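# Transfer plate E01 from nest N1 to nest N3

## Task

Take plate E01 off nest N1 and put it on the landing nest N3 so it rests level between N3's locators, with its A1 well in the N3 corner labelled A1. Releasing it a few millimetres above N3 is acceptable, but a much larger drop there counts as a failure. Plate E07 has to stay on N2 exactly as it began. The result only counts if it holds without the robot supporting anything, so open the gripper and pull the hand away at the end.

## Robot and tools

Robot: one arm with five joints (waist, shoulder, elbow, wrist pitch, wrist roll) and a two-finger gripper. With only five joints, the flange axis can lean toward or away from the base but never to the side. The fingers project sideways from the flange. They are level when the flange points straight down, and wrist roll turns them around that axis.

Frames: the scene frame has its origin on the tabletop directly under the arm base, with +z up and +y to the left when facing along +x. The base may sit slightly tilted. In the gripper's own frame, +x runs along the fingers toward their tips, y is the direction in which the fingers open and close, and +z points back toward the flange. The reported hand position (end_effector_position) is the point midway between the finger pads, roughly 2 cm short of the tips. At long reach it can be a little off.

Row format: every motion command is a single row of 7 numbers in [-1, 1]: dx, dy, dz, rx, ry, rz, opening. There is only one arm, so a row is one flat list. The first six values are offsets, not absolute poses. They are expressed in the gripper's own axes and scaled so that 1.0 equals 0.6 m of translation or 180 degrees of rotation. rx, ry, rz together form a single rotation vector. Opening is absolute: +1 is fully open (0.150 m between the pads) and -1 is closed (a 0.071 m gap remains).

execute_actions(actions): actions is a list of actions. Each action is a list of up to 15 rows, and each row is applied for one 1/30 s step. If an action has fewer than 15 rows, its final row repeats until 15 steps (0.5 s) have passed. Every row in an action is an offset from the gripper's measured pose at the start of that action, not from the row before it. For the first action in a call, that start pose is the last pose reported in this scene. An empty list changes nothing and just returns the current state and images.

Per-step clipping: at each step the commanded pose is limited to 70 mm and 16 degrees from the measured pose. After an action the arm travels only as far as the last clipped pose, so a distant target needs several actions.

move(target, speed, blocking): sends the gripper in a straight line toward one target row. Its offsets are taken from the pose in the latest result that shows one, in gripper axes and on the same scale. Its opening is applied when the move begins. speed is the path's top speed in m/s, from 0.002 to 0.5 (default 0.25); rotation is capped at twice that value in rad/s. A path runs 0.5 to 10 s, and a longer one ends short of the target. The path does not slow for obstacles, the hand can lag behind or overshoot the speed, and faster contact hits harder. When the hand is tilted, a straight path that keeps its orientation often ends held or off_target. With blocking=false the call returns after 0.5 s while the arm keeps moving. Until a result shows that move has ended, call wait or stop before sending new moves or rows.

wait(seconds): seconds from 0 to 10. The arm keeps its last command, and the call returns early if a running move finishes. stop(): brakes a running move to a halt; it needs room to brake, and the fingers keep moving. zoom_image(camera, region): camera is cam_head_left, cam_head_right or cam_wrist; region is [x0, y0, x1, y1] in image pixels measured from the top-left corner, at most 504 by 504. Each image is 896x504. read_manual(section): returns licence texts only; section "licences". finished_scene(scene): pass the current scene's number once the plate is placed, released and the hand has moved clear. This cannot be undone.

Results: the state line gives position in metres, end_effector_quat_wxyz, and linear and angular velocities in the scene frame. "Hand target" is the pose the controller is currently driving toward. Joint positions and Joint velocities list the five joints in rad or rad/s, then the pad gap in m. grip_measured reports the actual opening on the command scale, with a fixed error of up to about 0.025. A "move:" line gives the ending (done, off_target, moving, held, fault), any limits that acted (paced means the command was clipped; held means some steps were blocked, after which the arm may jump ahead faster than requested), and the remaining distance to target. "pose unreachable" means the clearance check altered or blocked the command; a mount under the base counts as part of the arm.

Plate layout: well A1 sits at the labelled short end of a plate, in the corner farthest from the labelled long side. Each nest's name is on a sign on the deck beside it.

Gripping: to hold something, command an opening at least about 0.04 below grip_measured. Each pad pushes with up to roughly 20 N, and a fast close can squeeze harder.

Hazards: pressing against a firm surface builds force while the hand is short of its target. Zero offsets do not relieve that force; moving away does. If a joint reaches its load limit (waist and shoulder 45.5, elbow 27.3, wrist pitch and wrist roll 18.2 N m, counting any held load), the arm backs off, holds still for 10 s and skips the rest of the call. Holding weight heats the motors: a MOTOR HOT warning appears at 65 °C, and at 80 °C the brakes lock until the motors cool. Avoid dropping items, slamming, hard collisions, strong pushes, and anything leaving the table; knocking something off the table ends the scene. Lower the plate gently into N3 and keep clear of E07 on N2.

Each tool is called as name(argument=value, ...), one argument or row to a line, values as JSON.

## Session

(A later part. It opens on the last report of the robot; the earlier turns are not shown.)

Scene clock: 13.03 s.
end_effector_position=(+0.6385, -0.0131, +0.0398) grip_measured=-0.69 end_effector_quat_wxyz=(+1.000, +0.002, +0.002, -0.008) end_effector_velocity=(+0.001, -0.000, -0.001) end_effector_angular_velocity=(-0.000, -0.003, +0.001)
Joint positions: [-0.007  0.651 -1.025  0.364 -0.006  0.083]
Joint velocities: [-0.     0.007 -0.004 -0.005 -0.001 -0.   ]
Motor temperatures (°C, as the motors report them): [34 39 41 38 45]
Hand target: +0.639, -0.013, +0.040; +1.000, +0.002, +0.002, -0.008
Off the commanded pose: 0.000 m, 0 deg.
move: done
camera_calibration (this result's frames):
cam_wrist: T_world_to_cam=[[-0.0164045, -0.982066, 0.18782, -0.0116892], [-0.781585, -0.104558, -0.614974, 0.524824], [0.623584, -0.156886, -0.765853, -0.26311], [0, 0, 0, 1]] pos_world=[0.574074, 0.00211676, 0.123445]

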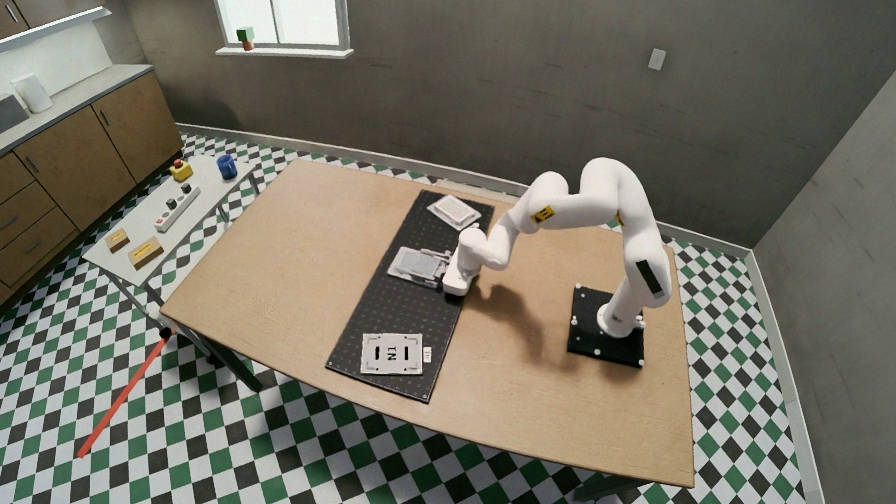

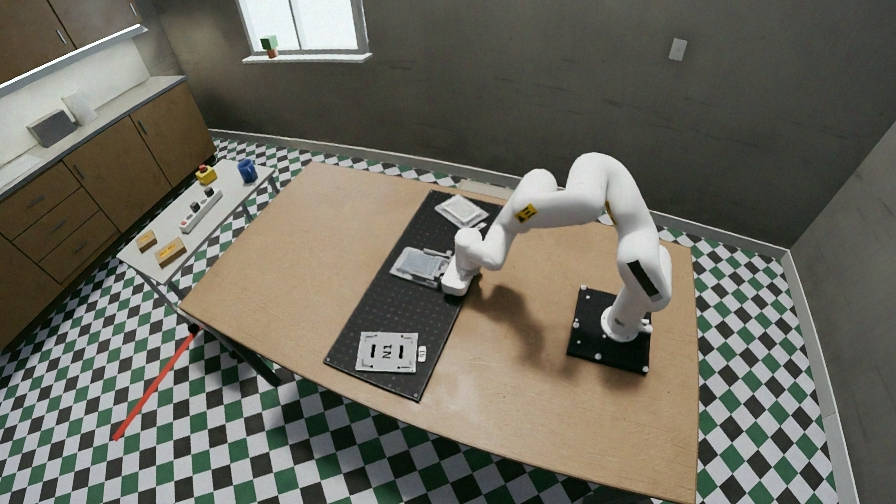

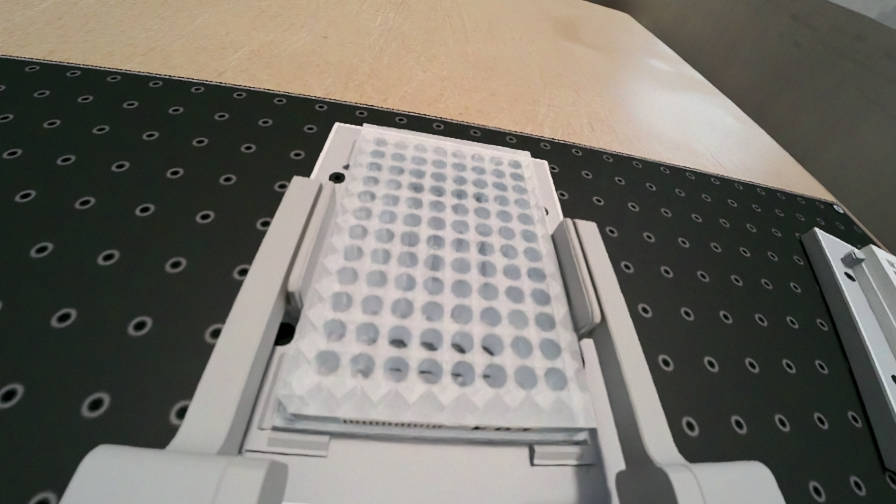

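move(
  target=[0.0, 0.0, 0.0, 0, 0, 0, -0.45],
  speed=0.01,
)

move(
  target=[0.0, 0.0, 0.12, 0, 0, 0, -0.45],
  speed=0.1,
)

Scene clock: 13.80 s.
end_effector_position=(+0.6385, -0.0131, +0.0398) grip_measured=-0.45 end_effector_quat_wxyz=(+1.000, +0.002, +0.002, -0.008) end_effector_velocity=(-0.000, -0.001, -0.000) end_effector_angular_velocity=(-0.000, +0.001, -0.002)
Joint positions: [-0.007  0.651 -1.025  0.364 -0.006  0.093]
Joint velocities: [-0.001  0.     0.     0.     0.     0.   ]
Motor temperatures (°C, as the motors report them): [34 39 41 38 45]
Hand target: +0.638, -0.013, +0.040; +1.000, +0.002, +0.002, -0.008
Off the commanded pose: 0.000 m, 0 deg.
move: done
camera_calibration (this result's frames):
cam_wrist: T_world_to_cam=[[-0.0164083, -0.982066, 0.18782, -0.0116879], [-0.781572, -0.104558, -0.61499, 0.524825], [0.6236, -0.156886, -0.76584, -0.26312], [0, 0, 0, 1]] pos_world=[0.574078, 0.00211677, 0.12345]

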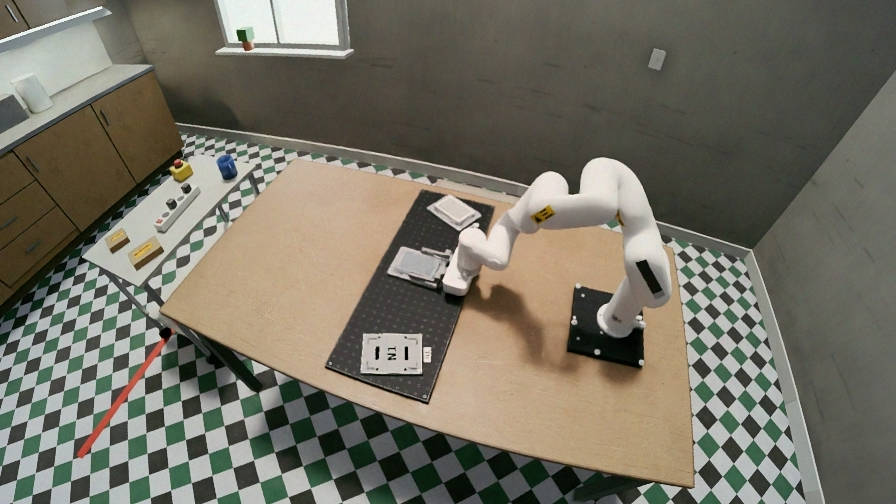

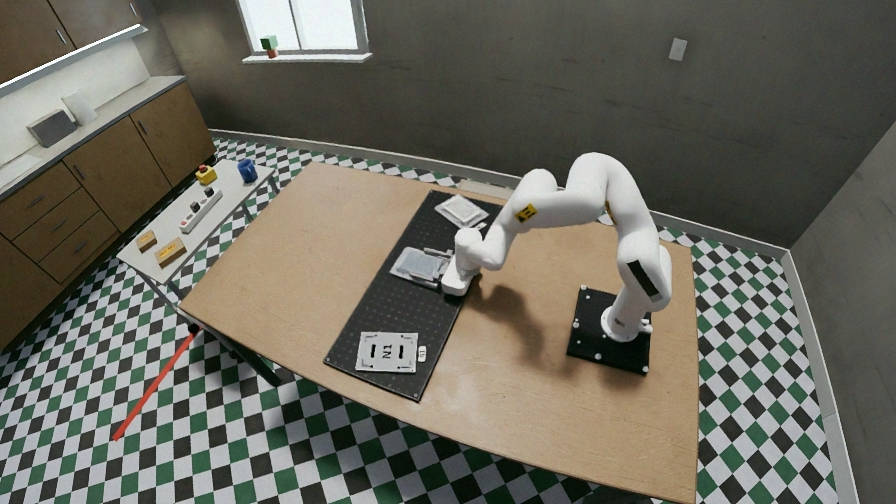

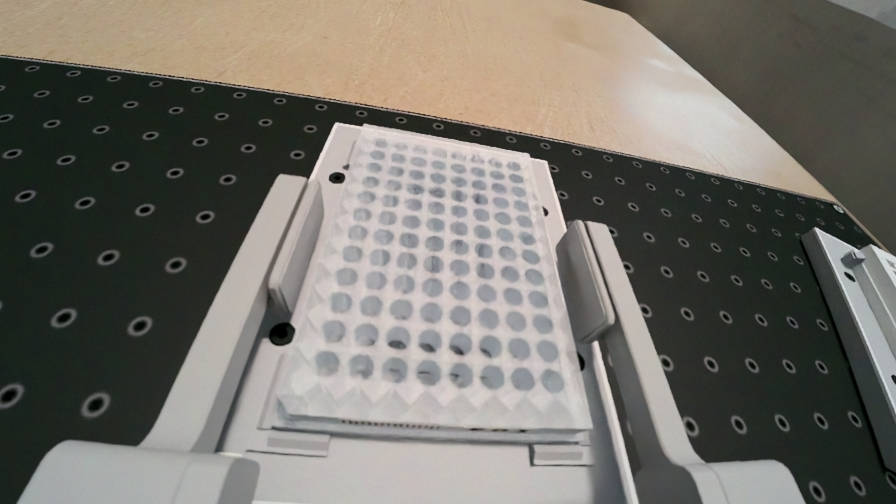

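Scene clock: 14.93 s.
end_effector_position=(+0.6384, -0.0134, +0.1111) grip_measured=-0.45 end_effector_quat_wxyz=(+1.000, +0.002, +0.003, -0.008) end_effector_velocity=(+0.001, -0.000, +0.005) end_effector_angular_velocity=(-0.000, -0.002, -0.001)
Joint positions: [-0.007  0.453 -0.978  0.516 -0.006  0.093]
Joint velocities: [-0.001 -0.01  -0.     0.008  0.     0.   ]
Motor temperatures (°C, as the motors report them): [34 39 41 38 45]
Hand target: +0.639, -0.013, +0.112; +1.000, +0.002, +0.002, -0.008
Off the commanded pose: 0.001 m, 0 deg.
move: done
camera_calibration (this result's frames):
cam_wrist: T_world_to_cam=[[-0.0162729, -0.982069, 0.187817, -0.0254092], [-0.782024, -0.104546, -0.614417, 0.568796], [0.623036, -0.156875, -0.766301, -0.208141], [0, 0, 0, 1]] pos_world=[0.574078, 0.00185968, 0.194751]

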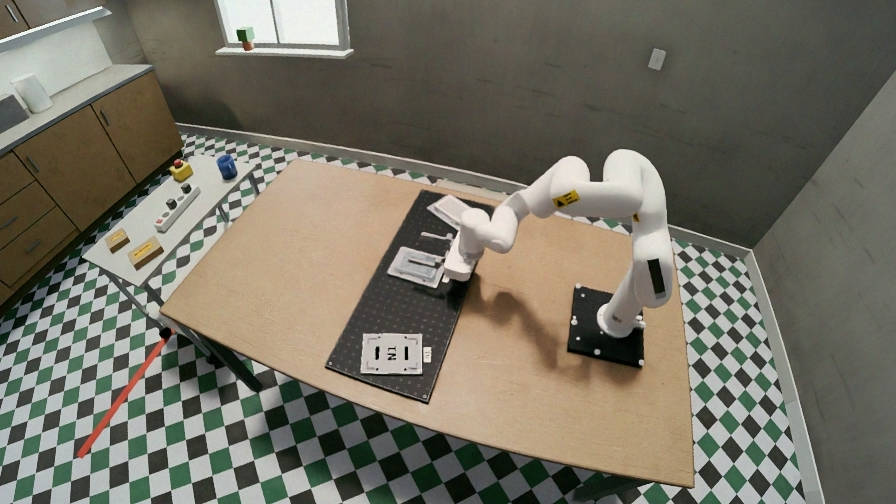

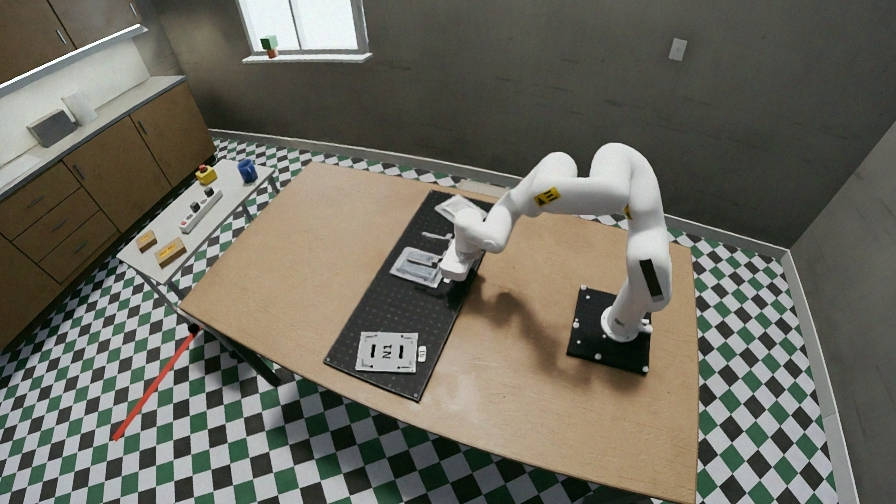

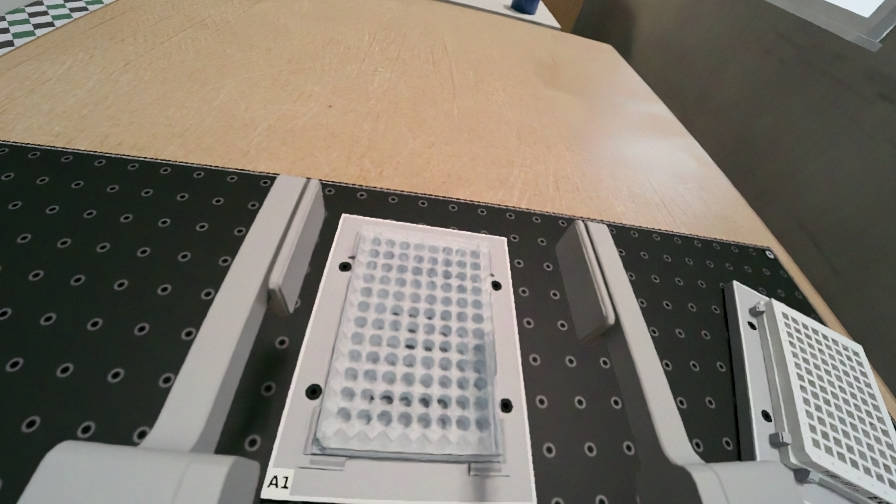

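finished_scene(
  scene=2,
)

The scene is finished: the task was done.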